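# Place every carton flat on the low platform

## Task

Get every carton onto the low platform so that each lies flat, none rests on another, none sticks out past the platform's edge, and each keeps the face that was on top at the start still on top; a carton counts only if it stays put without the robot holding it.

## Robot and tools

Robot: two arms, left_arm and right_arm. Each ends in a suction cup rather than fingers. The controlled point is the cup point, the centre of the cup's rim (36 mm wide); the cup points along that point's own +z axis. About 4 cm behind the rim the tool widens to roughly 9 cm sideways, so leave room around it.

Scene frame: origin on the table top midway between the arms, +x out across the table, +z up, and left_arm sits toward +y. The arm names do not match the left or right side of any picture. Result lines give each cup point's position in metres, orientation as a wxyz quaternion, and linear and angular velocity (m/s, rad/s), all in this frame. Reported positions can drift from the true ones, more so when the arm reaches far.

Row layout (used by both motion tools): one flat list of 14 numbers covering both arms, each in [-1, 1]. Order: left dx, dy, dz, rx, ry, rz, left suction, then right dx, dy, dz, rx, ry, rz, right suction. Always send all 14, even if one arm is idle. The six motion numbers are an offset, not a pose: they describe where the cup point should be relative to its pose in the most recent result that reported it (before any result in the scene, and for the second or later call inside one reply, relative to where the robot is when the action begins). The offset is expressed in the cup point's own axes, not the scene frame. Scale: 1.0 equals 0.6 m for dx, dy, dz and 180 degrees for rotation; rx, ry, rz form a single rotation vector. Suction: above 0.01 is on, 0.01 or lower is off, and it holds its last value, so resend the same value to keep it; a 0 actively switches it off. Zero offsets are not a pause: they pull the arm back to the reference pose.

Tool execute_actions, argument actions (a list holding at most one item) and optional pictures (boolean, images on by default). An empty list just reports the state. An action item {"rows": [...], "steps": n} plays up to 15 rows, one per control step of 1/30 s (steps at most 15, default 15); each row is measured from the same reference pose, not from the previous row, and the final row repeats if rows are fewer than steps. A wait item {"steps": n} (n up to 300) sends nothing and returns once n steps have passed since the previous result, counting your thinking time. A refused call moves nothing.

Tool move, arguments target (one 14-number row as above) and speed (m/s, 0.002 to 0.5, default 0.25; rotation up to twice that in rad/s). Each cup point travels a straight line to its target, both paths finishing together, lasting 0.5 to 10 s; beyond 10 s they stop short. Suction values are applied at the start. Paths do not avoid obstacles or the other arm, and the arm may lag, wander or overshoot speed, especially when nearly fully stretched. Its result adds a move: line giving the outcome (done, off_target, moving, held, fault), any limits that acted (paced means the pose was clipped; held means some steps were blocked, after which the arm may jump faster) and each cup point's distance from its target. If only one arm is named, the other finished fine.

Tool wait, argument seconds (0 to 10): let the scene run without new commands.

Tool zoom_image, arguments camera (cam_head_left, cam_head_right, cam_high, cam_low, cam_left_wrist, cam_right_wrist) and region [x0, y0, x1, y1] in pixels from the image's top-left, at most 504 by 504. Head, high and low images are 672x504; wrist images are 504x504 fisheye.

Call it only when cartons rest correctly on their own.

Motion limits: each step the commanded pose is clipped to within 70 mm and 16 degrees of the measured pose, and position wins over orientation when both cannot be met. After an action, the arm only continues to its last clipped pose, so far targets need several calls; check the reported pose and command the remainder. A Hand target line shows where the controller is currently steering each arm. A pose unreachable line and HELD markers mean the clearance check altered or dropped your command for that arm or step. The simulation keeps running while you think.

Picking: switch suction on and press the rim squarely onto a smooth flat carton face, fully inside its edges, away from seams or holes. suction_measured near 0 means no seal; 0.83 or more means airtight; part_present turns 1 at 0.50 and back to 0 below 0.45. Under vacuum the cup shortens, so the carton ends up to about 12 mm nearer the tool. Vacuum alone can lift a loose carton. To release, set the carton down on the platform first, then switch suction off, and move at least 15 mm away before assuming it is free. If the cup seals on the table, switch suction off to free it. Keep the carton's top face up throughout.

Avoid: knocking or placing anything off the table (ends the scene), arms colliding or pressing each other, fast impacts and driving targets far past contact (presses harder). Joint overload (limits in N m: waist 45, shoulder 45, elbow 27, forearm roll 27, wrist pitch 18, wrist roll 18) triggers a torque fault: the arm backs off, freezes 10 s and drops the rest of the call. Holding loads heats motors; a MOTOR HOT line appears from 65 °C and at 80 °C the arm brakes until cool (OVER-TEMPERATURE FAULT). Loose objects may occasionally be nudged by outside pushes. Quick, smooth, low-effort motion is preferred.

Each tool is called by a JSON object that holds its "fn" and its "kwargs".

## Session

{"fn": "execute_actions", "kwargs": {"actions": []}}

Scene clock: 0.00 s of 8600.00 s.
left_arm: end_effector_position=(+0.4104, +0.4695, +0.2460) suction_measured=0.01 part_present=0 end_effector_quat_wxyz=(+0.004, -0.297, +0.955, +0.001) end_effector_velocity=(+0.000, -0.000, +0.001) end_effector_angular_velocity=(+0.000, -0.001, -0.000) | right_arm: end_effector_position=(+0.3554, -0.3519, +0.2435) suction_measured=0.00 part_present=0 end_effector_quat_wxyz=(-0.001, +0.279, +0.960, -0.000) end_effector_velocity=(+0.000, -0.000, +0.000) end_effector_angular_velocity=(+0.000, -0.000, +0.001)
Joint positions: left_arm=[-0.002 -0.267 -0.932  0.003  1.191  1.83 ] | right_arm=[-0.    -0.267 -0.927 -0.     1.197  2.878]
Joint velocities: left_arm=[-0.    -0.001 -0.    -0.    -0.     0.   ] | right_arm=[-0.     0.    -0.     0.    -0.    -0.001]
Motor temperatures (°C, as the motors report them): left_arm=[39 41 41 41 46 45] | right_arm=[44 43 44 41 40 42]
Hand target (left_arm): +0.410, +0.469, +0.246; +0.004, -0.297, +0.955, +0.001
Hand target (right_arm): +0.355, -0.352, +0.243; -0.001, +0.279, +0.960, -0.000

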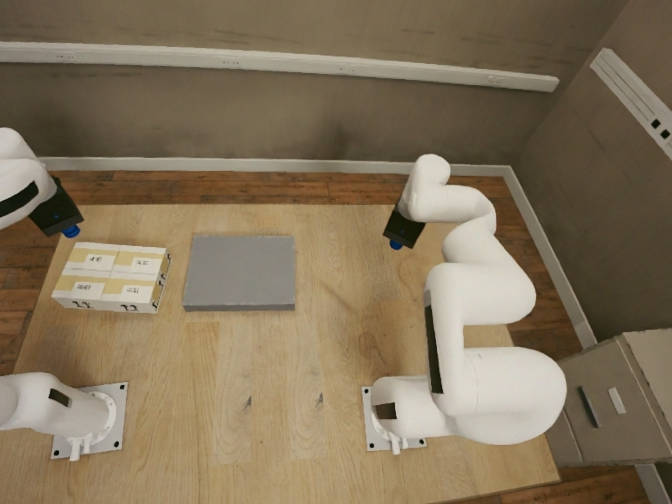

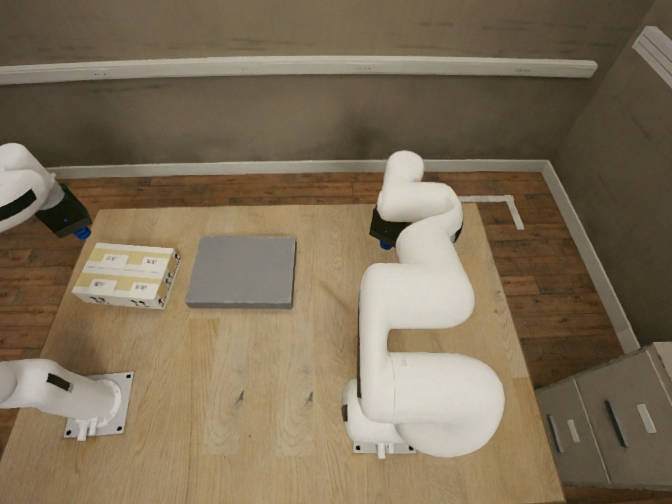

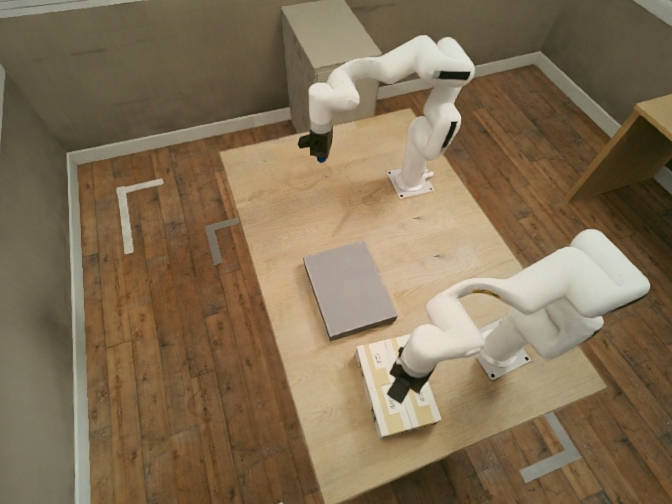

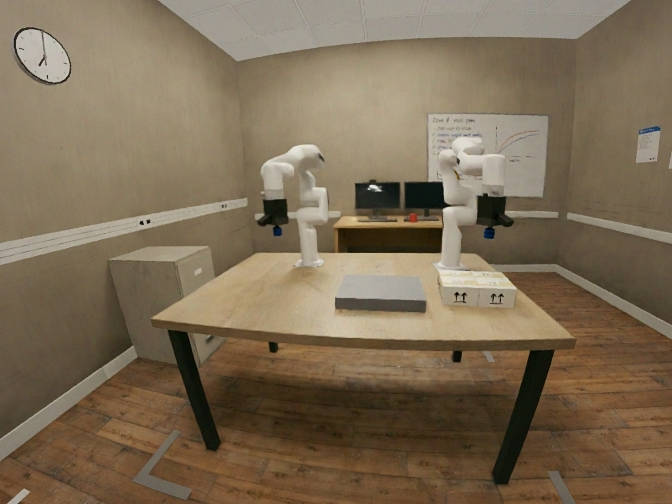

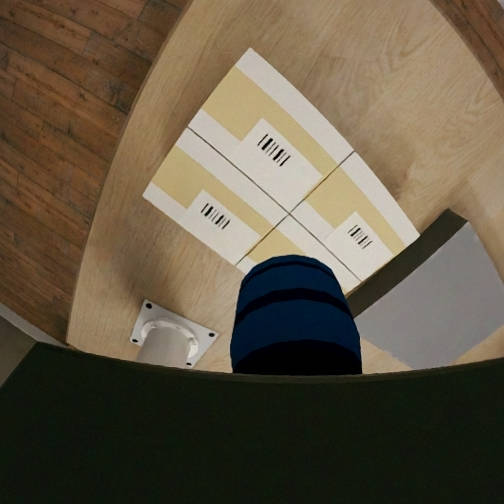

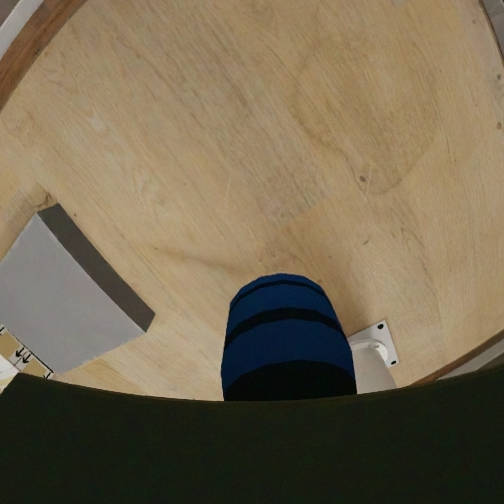

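{"fn": "move", "kwargs": {"target": [0,0,0,0,0,0.194,0,0,0,0,0,0,0,0]}}

{"fn": "move", "kwargs": {"target": [0.05,-0.2,-0.1,0,0,0,0,0,0,0,0,0,0,0]}}

Scene clock: 6.60 s of 8600.00 s.
left_arm: end_effector_position=(+0.4104, +0.4695, +0.2460) suction_measured=0.01 part_present=0 end_effector_quat_wxyz=(+0.004, +0.003, +1.000, +0.002) end_effector_velocity=(+0.000, +0.000, +0.001) end_effector_angular_velocity=(-0.000, -0.002, -0.004) | right_arm: end_effector_position=(+0.3554, -0.3519, +0.2435) suction_measured=0.00 part_present=0 end_effector_quat_wxyz=(-0.001, +0.279, +0.960, -0.000) end_effector_velocity=(-0.000, -0.000, -0.000) end_effector_angular_velocity=(+0.000, +0.001, -0.001)
Joint positions: left_arm=[-0.002 -0.267 -0.932  0.004  1.191  2.439] | right_arm=[-0.    -0.267 -0.927 -0.     1.197  2.878]
Joint velocities: left_arm=[ 0.    -0.002 -0.001 -0.001  0.     0.005] | right_arm=[-0.  0. -0.  0.  0.  0.]
Motor temperatures (°C, as the motors report them): left_arm=[39 41 43 41 46 45] | right_arm=[44 43 46 41 40 42]
Hand target (left_arm): +0.410, +0.469, +0.246; +0.004, +0.003, +1.000, +0.002
Hand target (right_arm): +0.355, -0.352, +0.243; -0.001, +0.279, +0.960, -0.000
Off the commanded pose (left_arm): 0.000 m, 0 deg.
Off the commanded pose (right_arm): 0.000 m, 0 deg.
After step 90, 1.97 s passed at rest.
move: done

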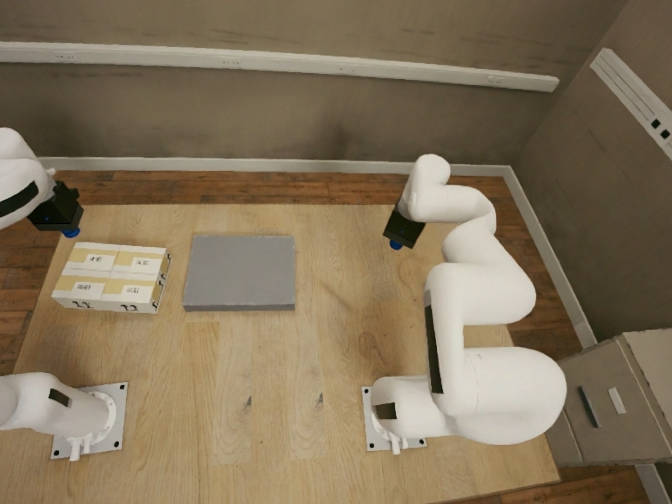

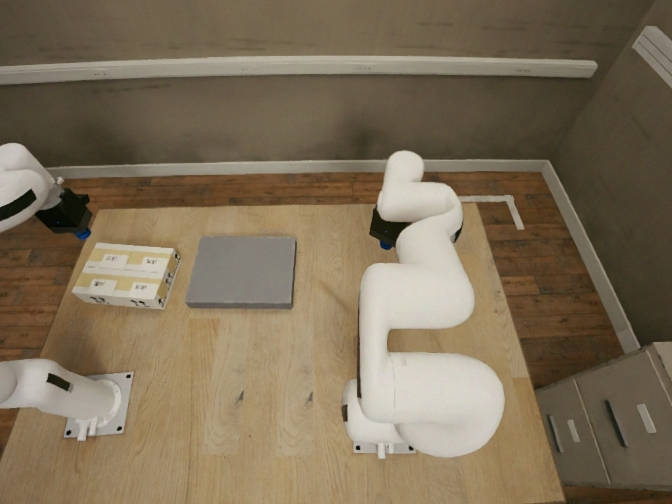

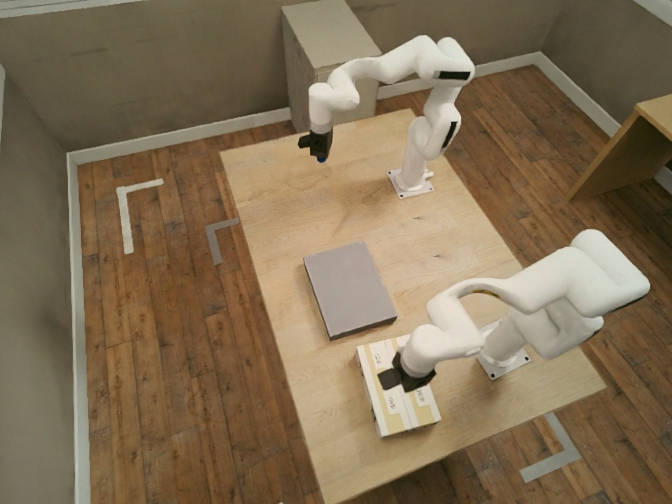

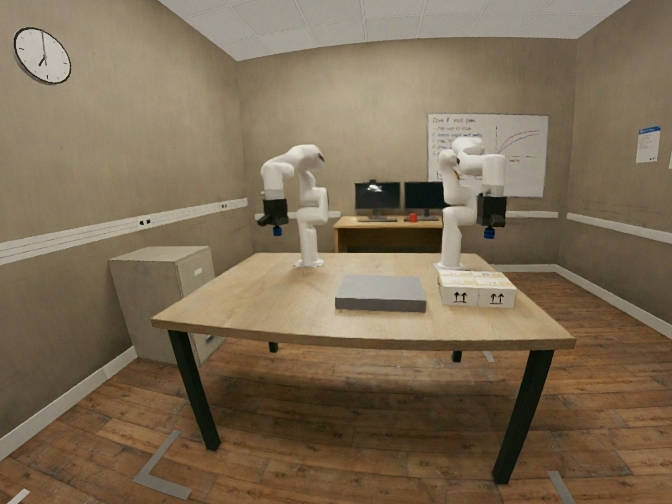

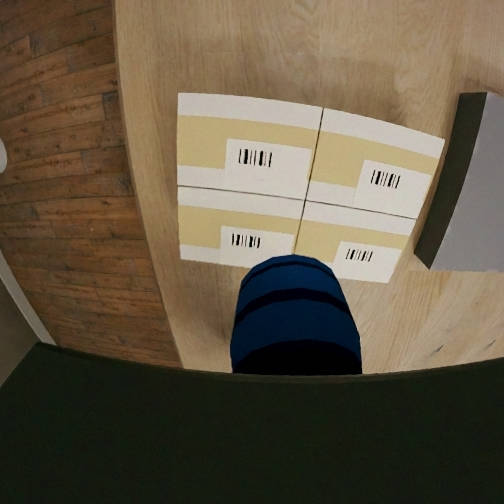

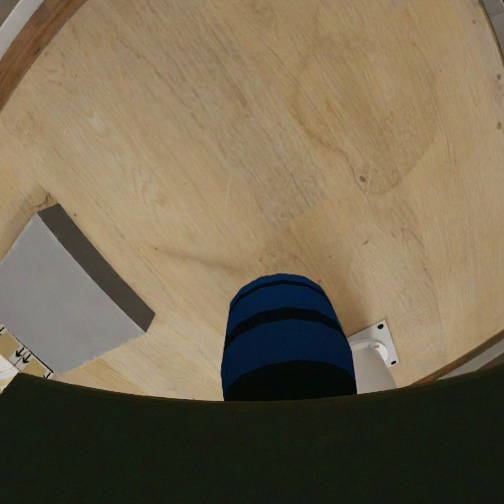

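Scene clock: 7.60 s of 8600.00 s.
left_arm: end_effector_position=(+0.3793, +0.3497, +0.3056) suction_measured=0.01 part_present=0 end_effector_quat_wxyz=(+0.004, +0.003, +1.000, +0.001) end_effector_velocity=(+0.000, -0.002, +0.003) end_effector_angular_velocity=(-0.001, -0.005, -0.001) | right_arm: end_effector_position=(+0.3554, -0.3519, +0.2435) suction_measured=0.00 part_present=0 end_effector_quat_wxyz=(-0.001, +0.279, +0.960, -0.000) end_effector_velocity=(-0.000, -0.000, -0.000) end_effector_angular_velocity=(-0.000, +0.000, +0.001)
Joint positions: left_arm=[-0.315 -0.357 -1.022  0.004  1.371  2.125] | right_arm=[-0.    -0.267 -0.927 -0.     1.197  2.878]
Joint velocities: left_arm=[-0.005 -0.002 -0.005  0.     0.002 -0.004] | right_arm=[ 0.     0.     0.    -0.    -0.    -0.001]
Motor temperatures (°C, as the motors report them): left_arm=[39 41 44 41 46 45] | right_arm=[44 43 47 41 40 42]
Hand target (left_arm): +0.379, +0.349, +0.306; +0.004, +0.003, +1.000, +0.001
Hand target (right_arm): +0.355, -0.352, +0.243; -0.001, +0.279, +0.960, -0.000
Off the commanded pose (left_arm): 0.000 m, 0 deg.
Off the commanded pose (right_arm): 0.000 m, 0 deg.
move: done

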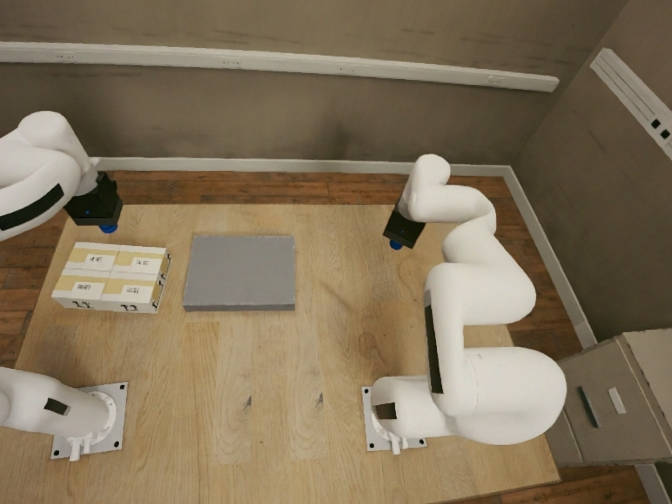

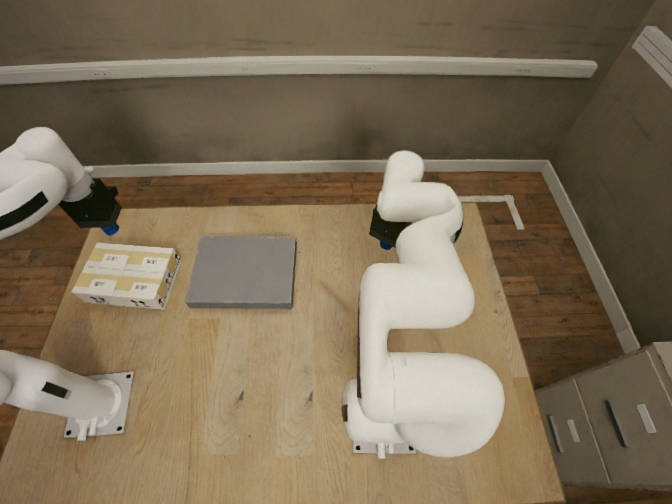

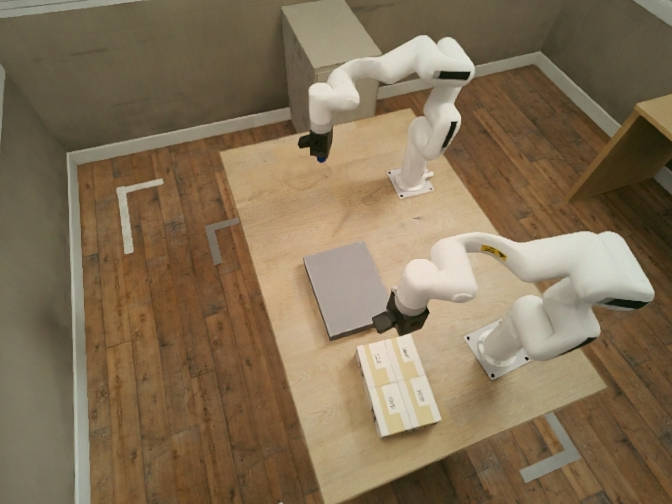

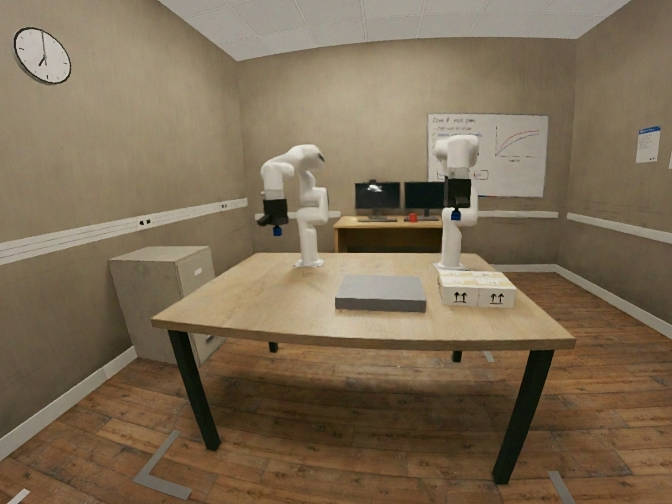

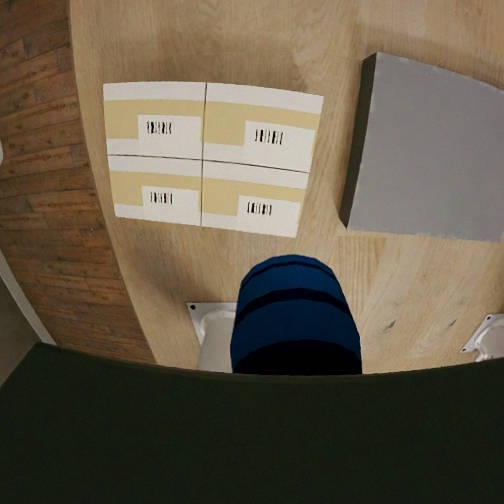

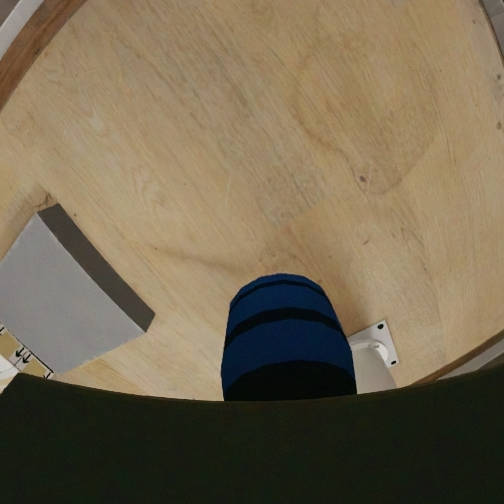

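{"fn": "move", "kwargs": {"target": [-0.15,0.067,0.22,0,0,0,0,0,0,0,0,0,0,0]}}

Scene clock: 22.30 s of 8600.00 s.
left_arm: end_effector_position=(+0.4703, +0.3891, +0.1742) suction_measured=0.01 part_present=0 end_effector_quat_wxyz=(+0.004, +0.003, +1.000, +0.001) end_effector_velocity=(-0.002, +0.001, -0.005) end_effector_angular_velocity=(+0.001, +0.009, +0.001) | right_arm: end_effector_position=(+0.3554, -0.3519, +0.2435) suction_measured=0.00 part_present=0 end_effector_quat_wxyz=(-0.001, +0.279, +0.960, -0.000) end_effector_velocity=(+0.000, -0.000, +0.000) end_effector_angular_velocity=(-0.000, -0.000, +0.000)
Joint positions: left_arm=[-0.186  0.004 -1.004  0.004  0.992  2.255] | right_arm=[-0.    -0.267 -0.927 -0.     1.197  2.878]
Joint velocities: left_arm=[ 0.001  0.006  0.004 -0.    -0.001  0.001] | right_arm=[ 0. -0.  0. -0. -0. -0.]
Motor temperatures (°C, as the motors report them): left_arm=[39 42 47 41 46 45] | right_arm=[44 44 49 41 40 42]
Hand target (left_arm): +0.470, +0.389, +0.174; +0.004, +0.003, +1.000, +0.001
Hand target (right_arm): +0.355, -0.352, +0.243; -0.001, +0.279, +0.960, -0.000
Off the commanded pose (left_arm): 0.001 m, 0 deg.
Off the commanded pose (right_arm): 0.000 m, 0 deg.
After step 90, 10.53 s passed at rest.
move: done

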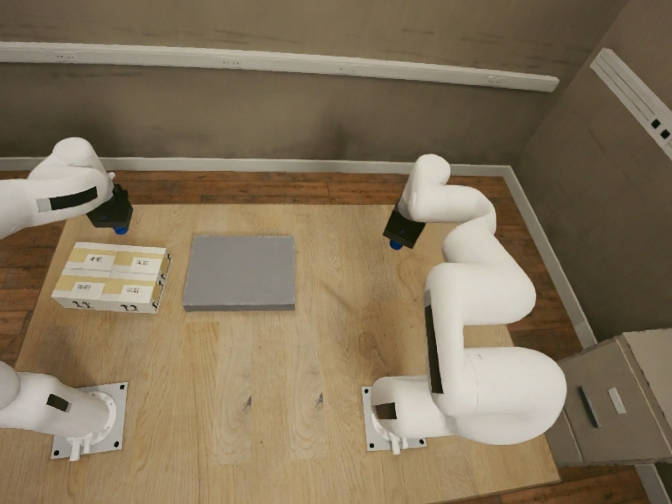

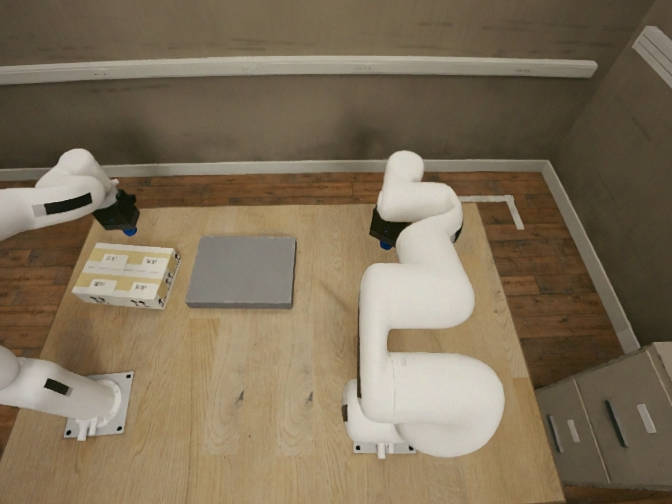

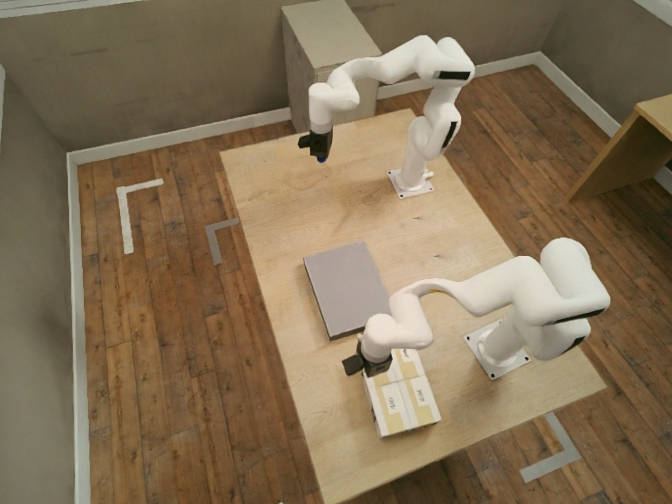

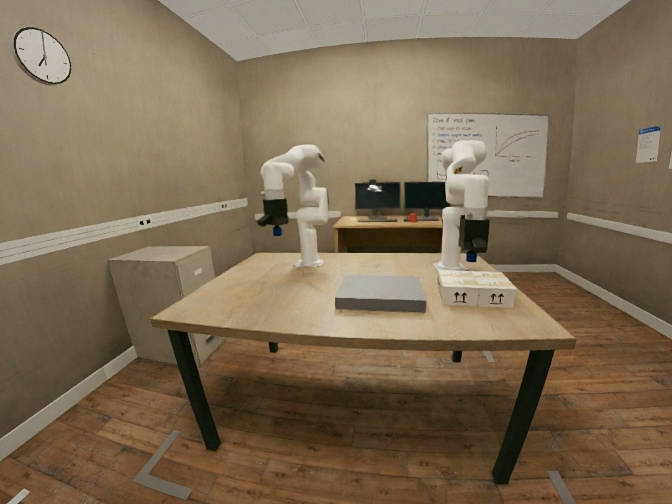

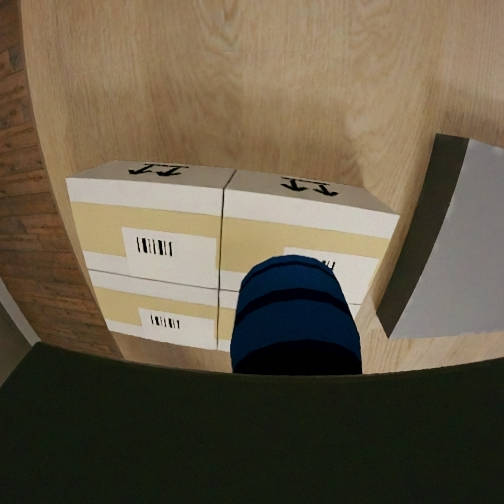

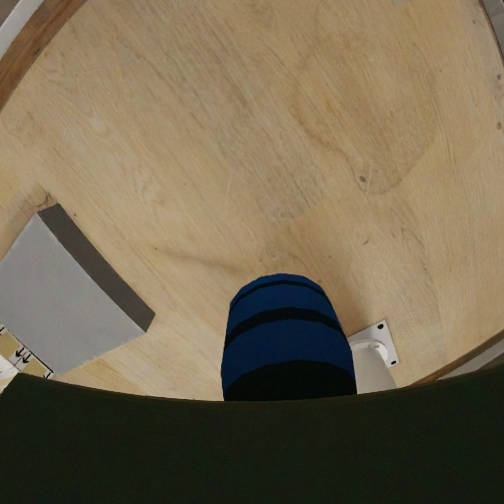

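{"fn": "move", "kwargs": {"target": [0,-0.035,0.09,0,0,0,0,0,0,0,0,0,0,0], "speed": 0.1}}

Scene clock: 26.33 s of 8600.00 s.
left_arm: end_effector_position=(+0.4707, +0.3679, +0.1206) suction_measured=0.01 part_present=0 end_effector_quat_wxyz=(+0.005, +0.003, +1.000, +0.001) end_effector_velocity=(-0.000, -0.000, -0.001) end_effector_angular_velocity=(-0.000, -0.001, +0.000) | right_arm: end_effector_position=(+0.3554, -0.3519, +0.2435) suction_measured=0.00 part_present=0 end_effector_quat_wxyz=(-0.001, +0.279, +0.960, -0.000) end_effector_velocity=(-0.000, -0.000, -0.000) end_effector_angular_velocity=(-0.000, +0.000, +0.001)
Joint positions: left_arm=[-0.231  0.091 -0.941  0.004  0.841  2.21 ] | right_arm=[-0.    -0.267 -0.927 -0.     1.197  2.878]
Joint velocities: left_arm=[-0.    -0.     0.002  0.    -0.003 -0.001] | right_arm=[-0.    -0.     0.    -0.     0.    -0.001]
Motor temperatures (°C, as the motors report them): left_arm=[39 42 48 41 46 45] | right_arm=[44 44 50 41 40 42]
Hand target (left_arm): +0.470, +0.368, +0.120; +0.004, +0.004, +1.000, +0.001
Hand target (right_arm): +0.355, -0.352, +0.243; -0.001, +0.279, +0.960, -0.000
Off the commanded pose (left_arm): 0.001 m, 0 deg.
Off the commanded pose (right_arm): 0.000 m, 0 deg.
After step 90, 0.10 s passed at rest.
move: done

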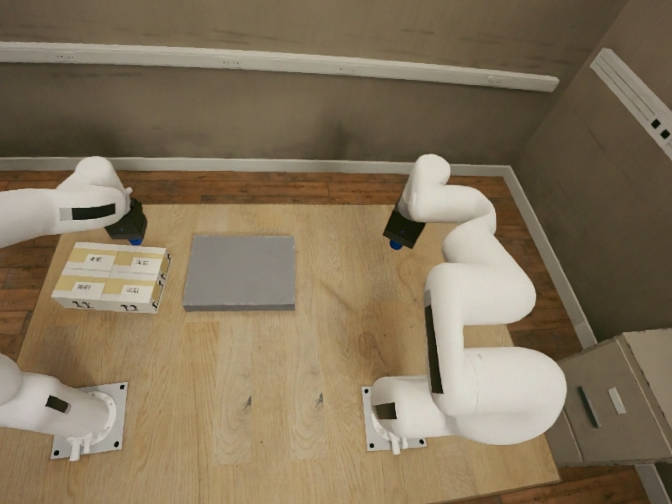

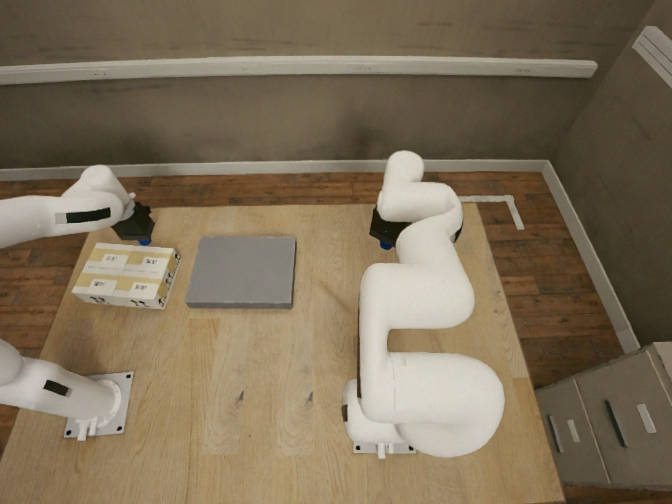

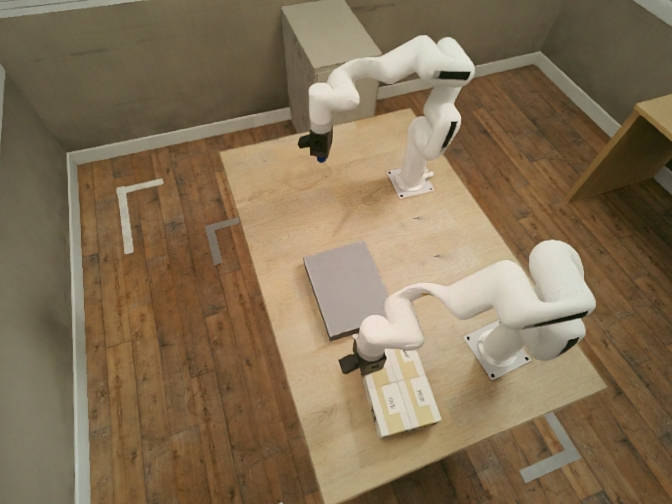

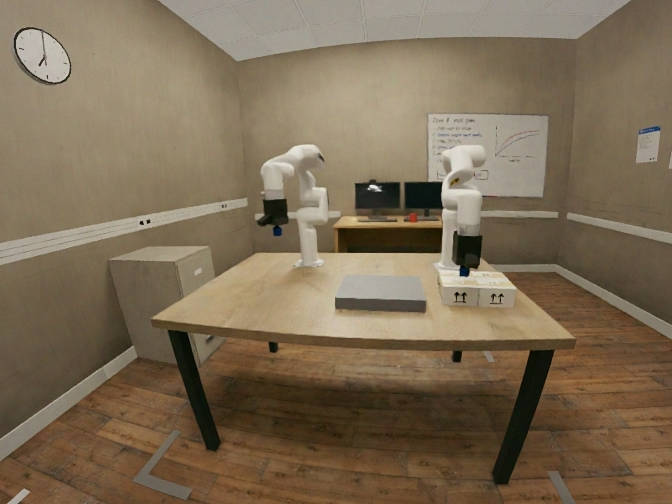

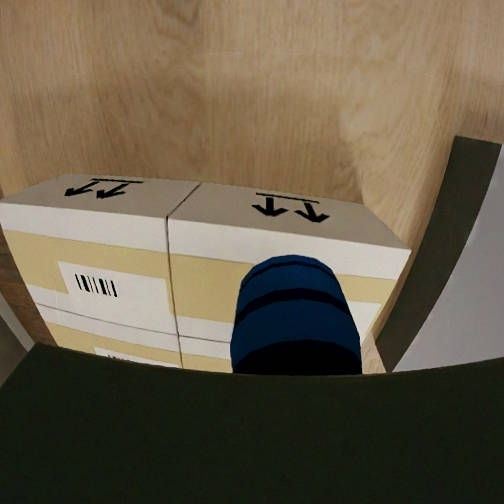

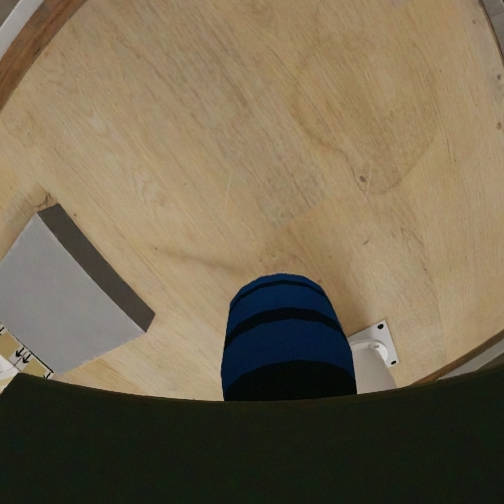

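{"fn": "move", "kwargs": {"target": [0.012,0,0.04,0,0,0,1,0,0,0,0,0,0,0], "speed": 0.03}}

Scene clock: 33.63 s of 8600.00 s.
left_arm: end_effector_position=(+0.4638, +0.3678, +0.0967) suction_measured=0.01 part_present=0 end_effector_quat_wxyz=(+0.005, +0.004, +1.000, +0.001) end_effector_velocity=(+0.002, -0.001, +0.001) end_effector_angular_velocity=(-0.001, -0.006, -0.002) | right_arm: end_effector_position=(+0.3554, -0.3519, +0.2435) suction_measured=0.00 part_present=0 end_effector_quat_wxyz=(-0.001, +0.279, +0.960, -0.000) end_effector_velocity=(+0.000, +0.000, +0.000) end_effector_angular_velocity=(+0.000, -0.001, -0.000)
Joint positions: left_arm=[-0.233  0.113 -0.89   0.004  0.768  2.207] | right_arm=[-0.    -0.267 -0.927 -0.     1.197  2.878]
Joint velocities: left_arm=[-0.001 -0.    -0.001  0.    -0.004 -0.   ] | right_arm=[ 0. -0. -0.  0. -0.  0.]
Motor temperatures (°C, as the motors report them): left_arm=[39 42 48 41 46 45] | right_arm=[44 44 51 41 40 42]
Hand target (left_arm): +0.464, +0.368, +0.097; +0.005, +0.004, +1.000, +0.001
Hand target (right_arm): +0.355, -0.352, +0.243; -0.001, +0.279, +0.960, -0.000
Off the commanded pose (left_arm): 0.000 m, 0 deg.
Off the commanded pose (right_arm): 0.000 m, 0 deg.
After step 90, 3.23 s passed at rest.
move: done

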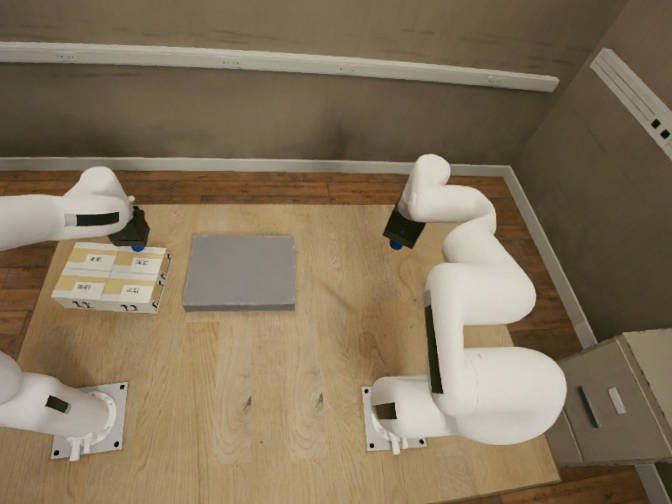

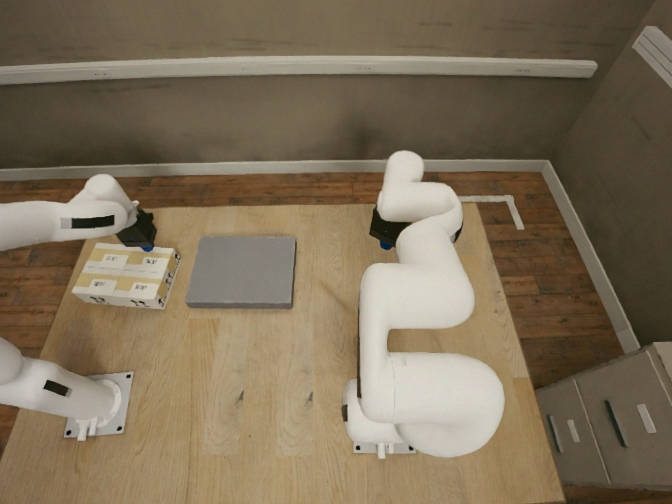

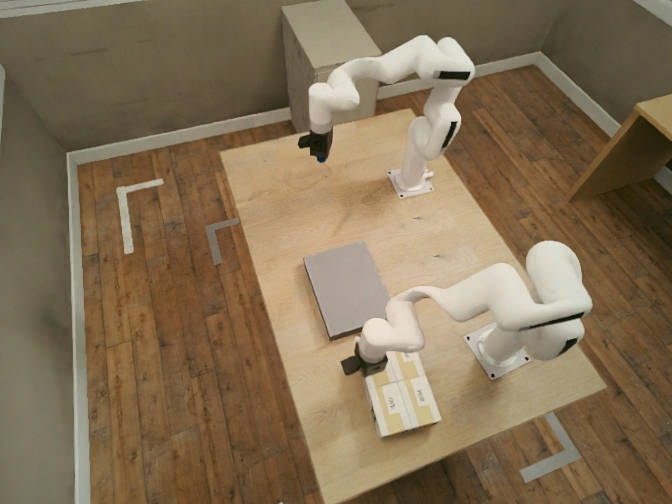

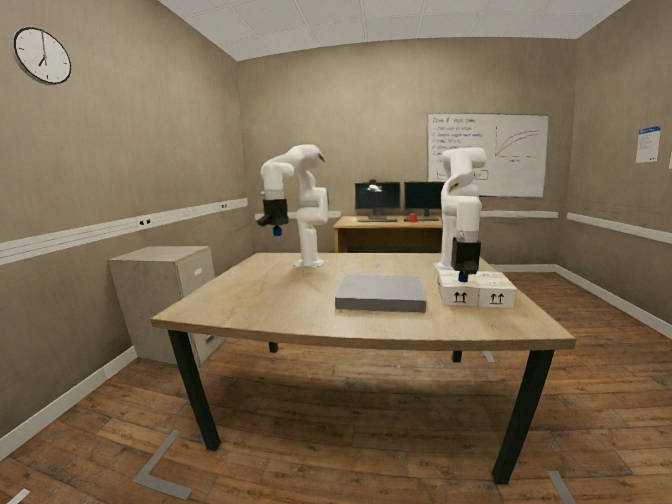

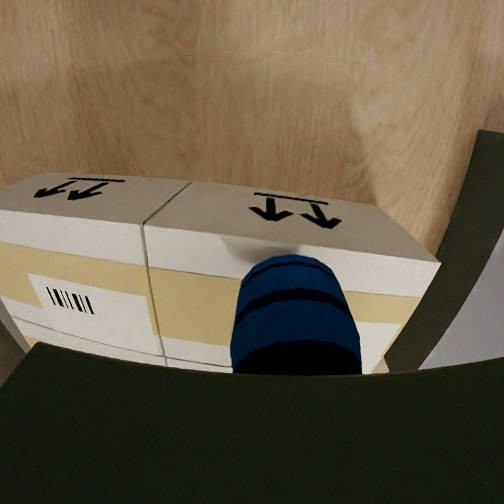

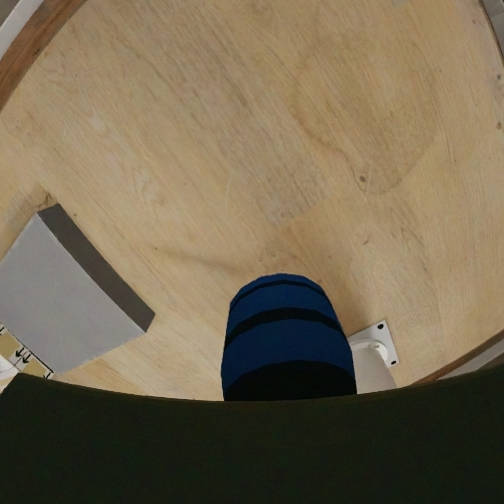

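{"fn": "move", "kwargs": {"target": [0.04,0,0,0,0,0,1,0,0,0,0,0,0,0], "speed": 0.05}}

{"fn": "move", "kwargs": {"target": [0,0,0.03,0,0,0,1,0,0,0,0,0,0,1], "speed": 0.02}}

Scene clock: 39.67 s of 8600.00 s.
left_arm: end_effector_position=(+0.4399, +0.3679, +0.0966) suction_measured=0.01 part_present=0 end_effector_quat_wxyz=(+0.005, +0.004, +1.000, +0.000) end_effector_velocity=(-0.000, +0.000, +0.000) end_effector_angular_velocity=(-0.000, -0.002, +0.000) | right_arm: end_effector_position=(+0.3554, -0.3519, +0.2435) suction_measured=0.00 part_present=0 end_effector_quat_wxyz=(-0.001, +0.279, +0.960, -0.000) end_effector_velocity=(-0.000, +0.000, -0.000) end_effector_angular_velocity=(+0.000, +0.001, +0.000)
Joint positions: left_arm=[-0.241  0.041 -0.8    0.004  0.749  2.199] | right_arm=[-0.    -0.267 -0.927 -0.     1.197  2.878]
Joint velocities: left_arm=[ 0.    -0.002  0.003  0.    -0.002 -0.   ] | right_arm=[ 0.  0.  0.  0.  0. -0.]
Motor temperatures (°C, as the motors report them): left_arm=[39 42 48 41 46 45] | right_arm=[44 44 51 41 40 42]
Hand target (left_arm): +0.440, +0.368, +0.097; +0.005, +0.004, +1.000, +0.000
Hand target (right_arm): +0.355, -0.352, +0.243; -0.001, +0.279, +0.960, -0.000
Off the commanded pose (left_arm): 0.000 m, 0 deg.
Off the commanded pose (right_arm): 0.000 m, 0 deg.
After step 90, 2.27 s passed at rest.
move: done

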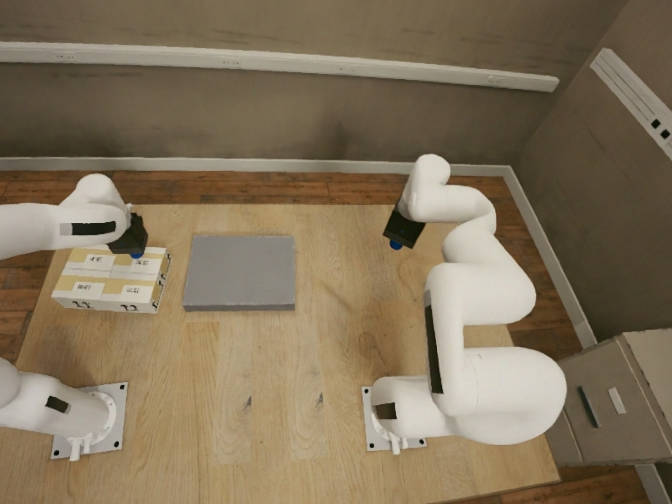

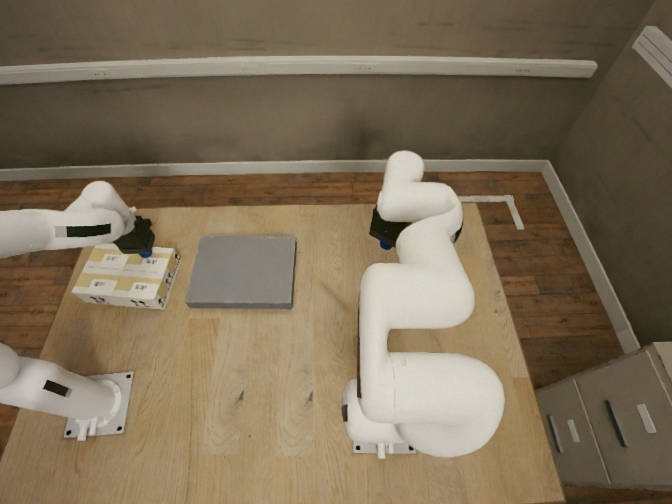

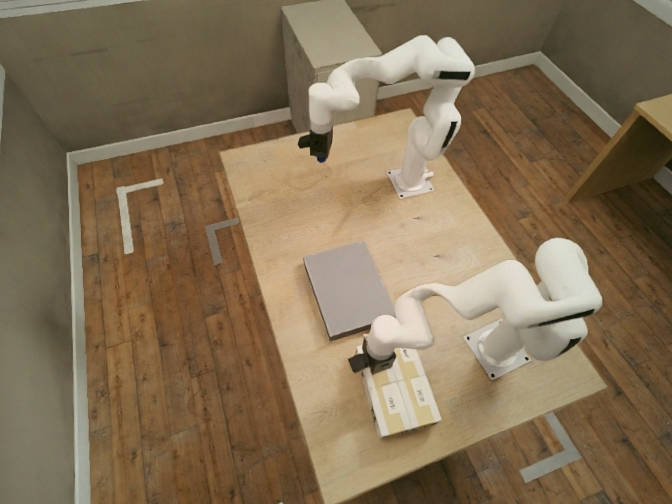

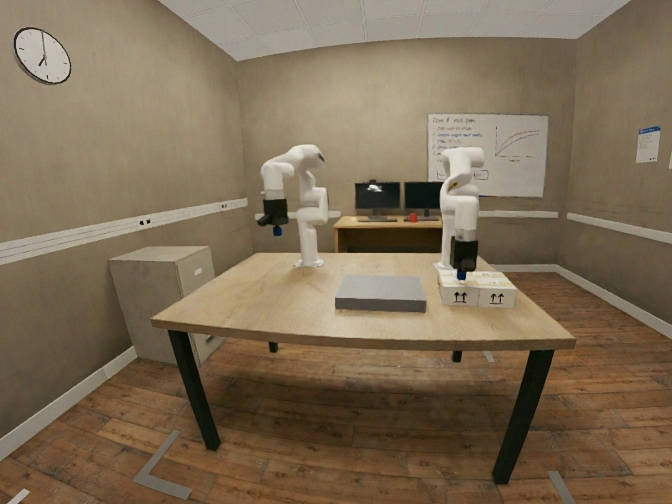

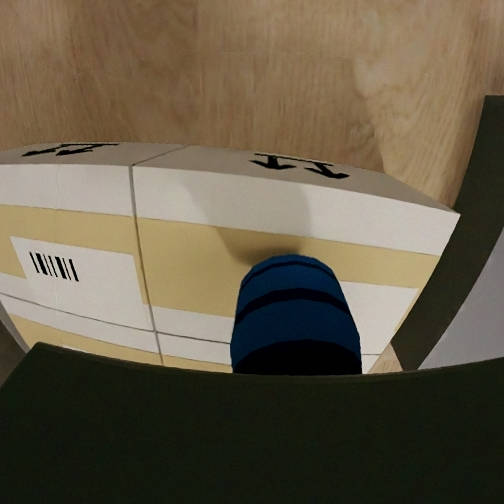

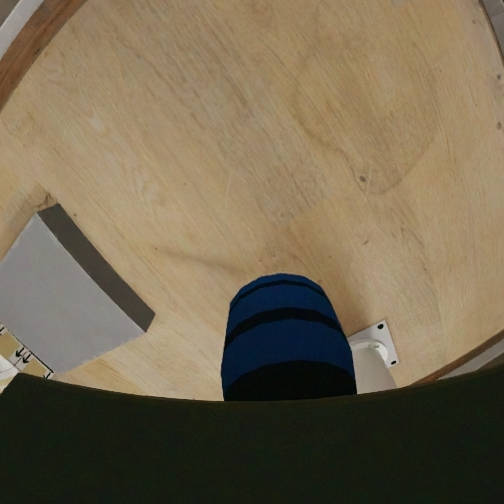

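Scene clock: 40.83 s of 8600.00 s.
left_arm: end_effector_position=(+0.4397, +0.3679, +0.0783) suction_measured=0.73 part_present=1 end_effector_quat_wxyz=(+0.005, +0.004, +1.000, +0.000) end_effector_velocity=(-0.004, -0.002, +0.001) end_effector_angular_velocity=(-0.001, +0.010, -0.001) | right_arm: end_effector_position=(+0.3554, -0.3519, +0.2435) suction_measured=0.00 part_present=0 end_effector_quat_wxyz=(-0.001, +0.279, +0.960, -0.000) end_effector_velocity=(-0.000, +0.000, -0.000) end_effector_angular_velocity=(-0.000, +0.001, +0.000)
Joint positions: left_arm=[-0.241  0.08  -0.785  0.004  0.696  2.199] | right_arm=[-0.    -0.267 -0.927 -0.     1.197  2.878]
Joint velocities: left_arm=[-0.005 -0.006  0.002 -0.004  0.013 -0.   ] | right_arm=[ 0.  0. -0. -0.  0. -0.]
Motor temperatures (°C, as the motors report them): left_arm=[39 42 48 41 47 45] | right_arm=[44 44 51 41 40 42]
Hand target (left_arm): +0.440, +0.368, +0.079; +0.005, +0.004, +1.000, +0.000
Hand target (right_arm): +0.355, -0.352, +0.243; -0.001, +0.279, +0.960, -0.000
Off the commanded pose (left_arm): 0.001 m, 0 deg.
Off the commanded pose (right_arm): 0.000 m, 0 deg.
move: done

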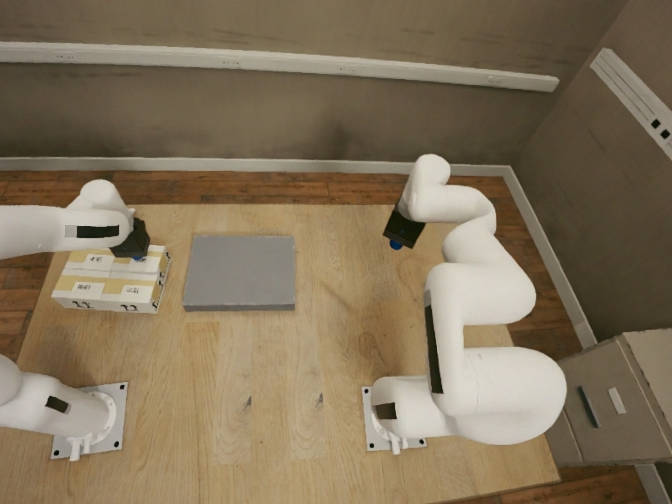

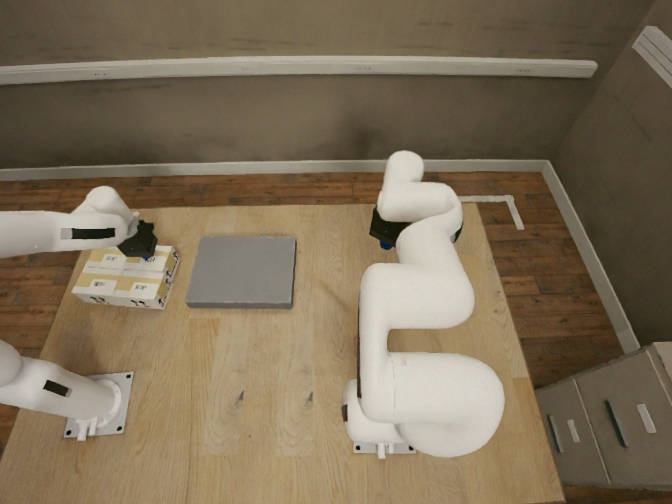

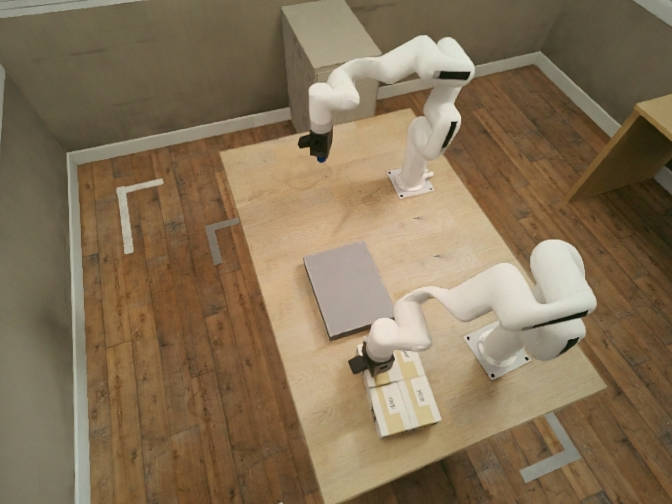

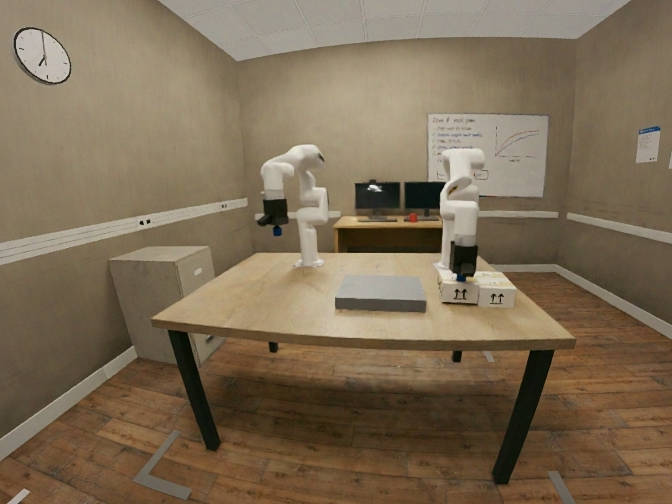

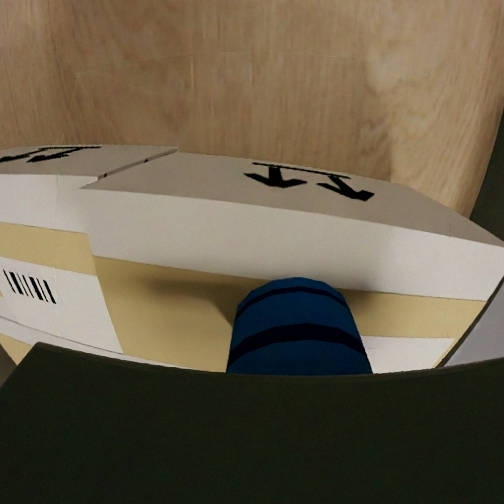

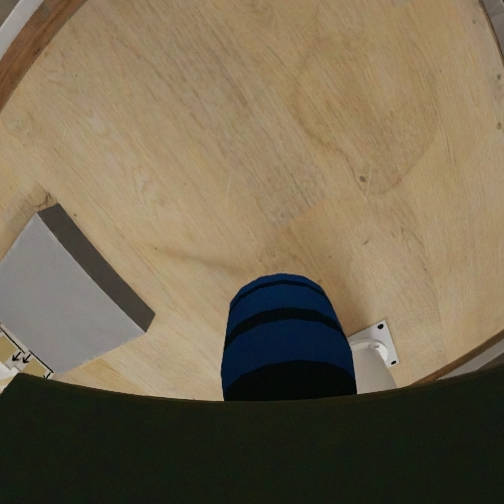

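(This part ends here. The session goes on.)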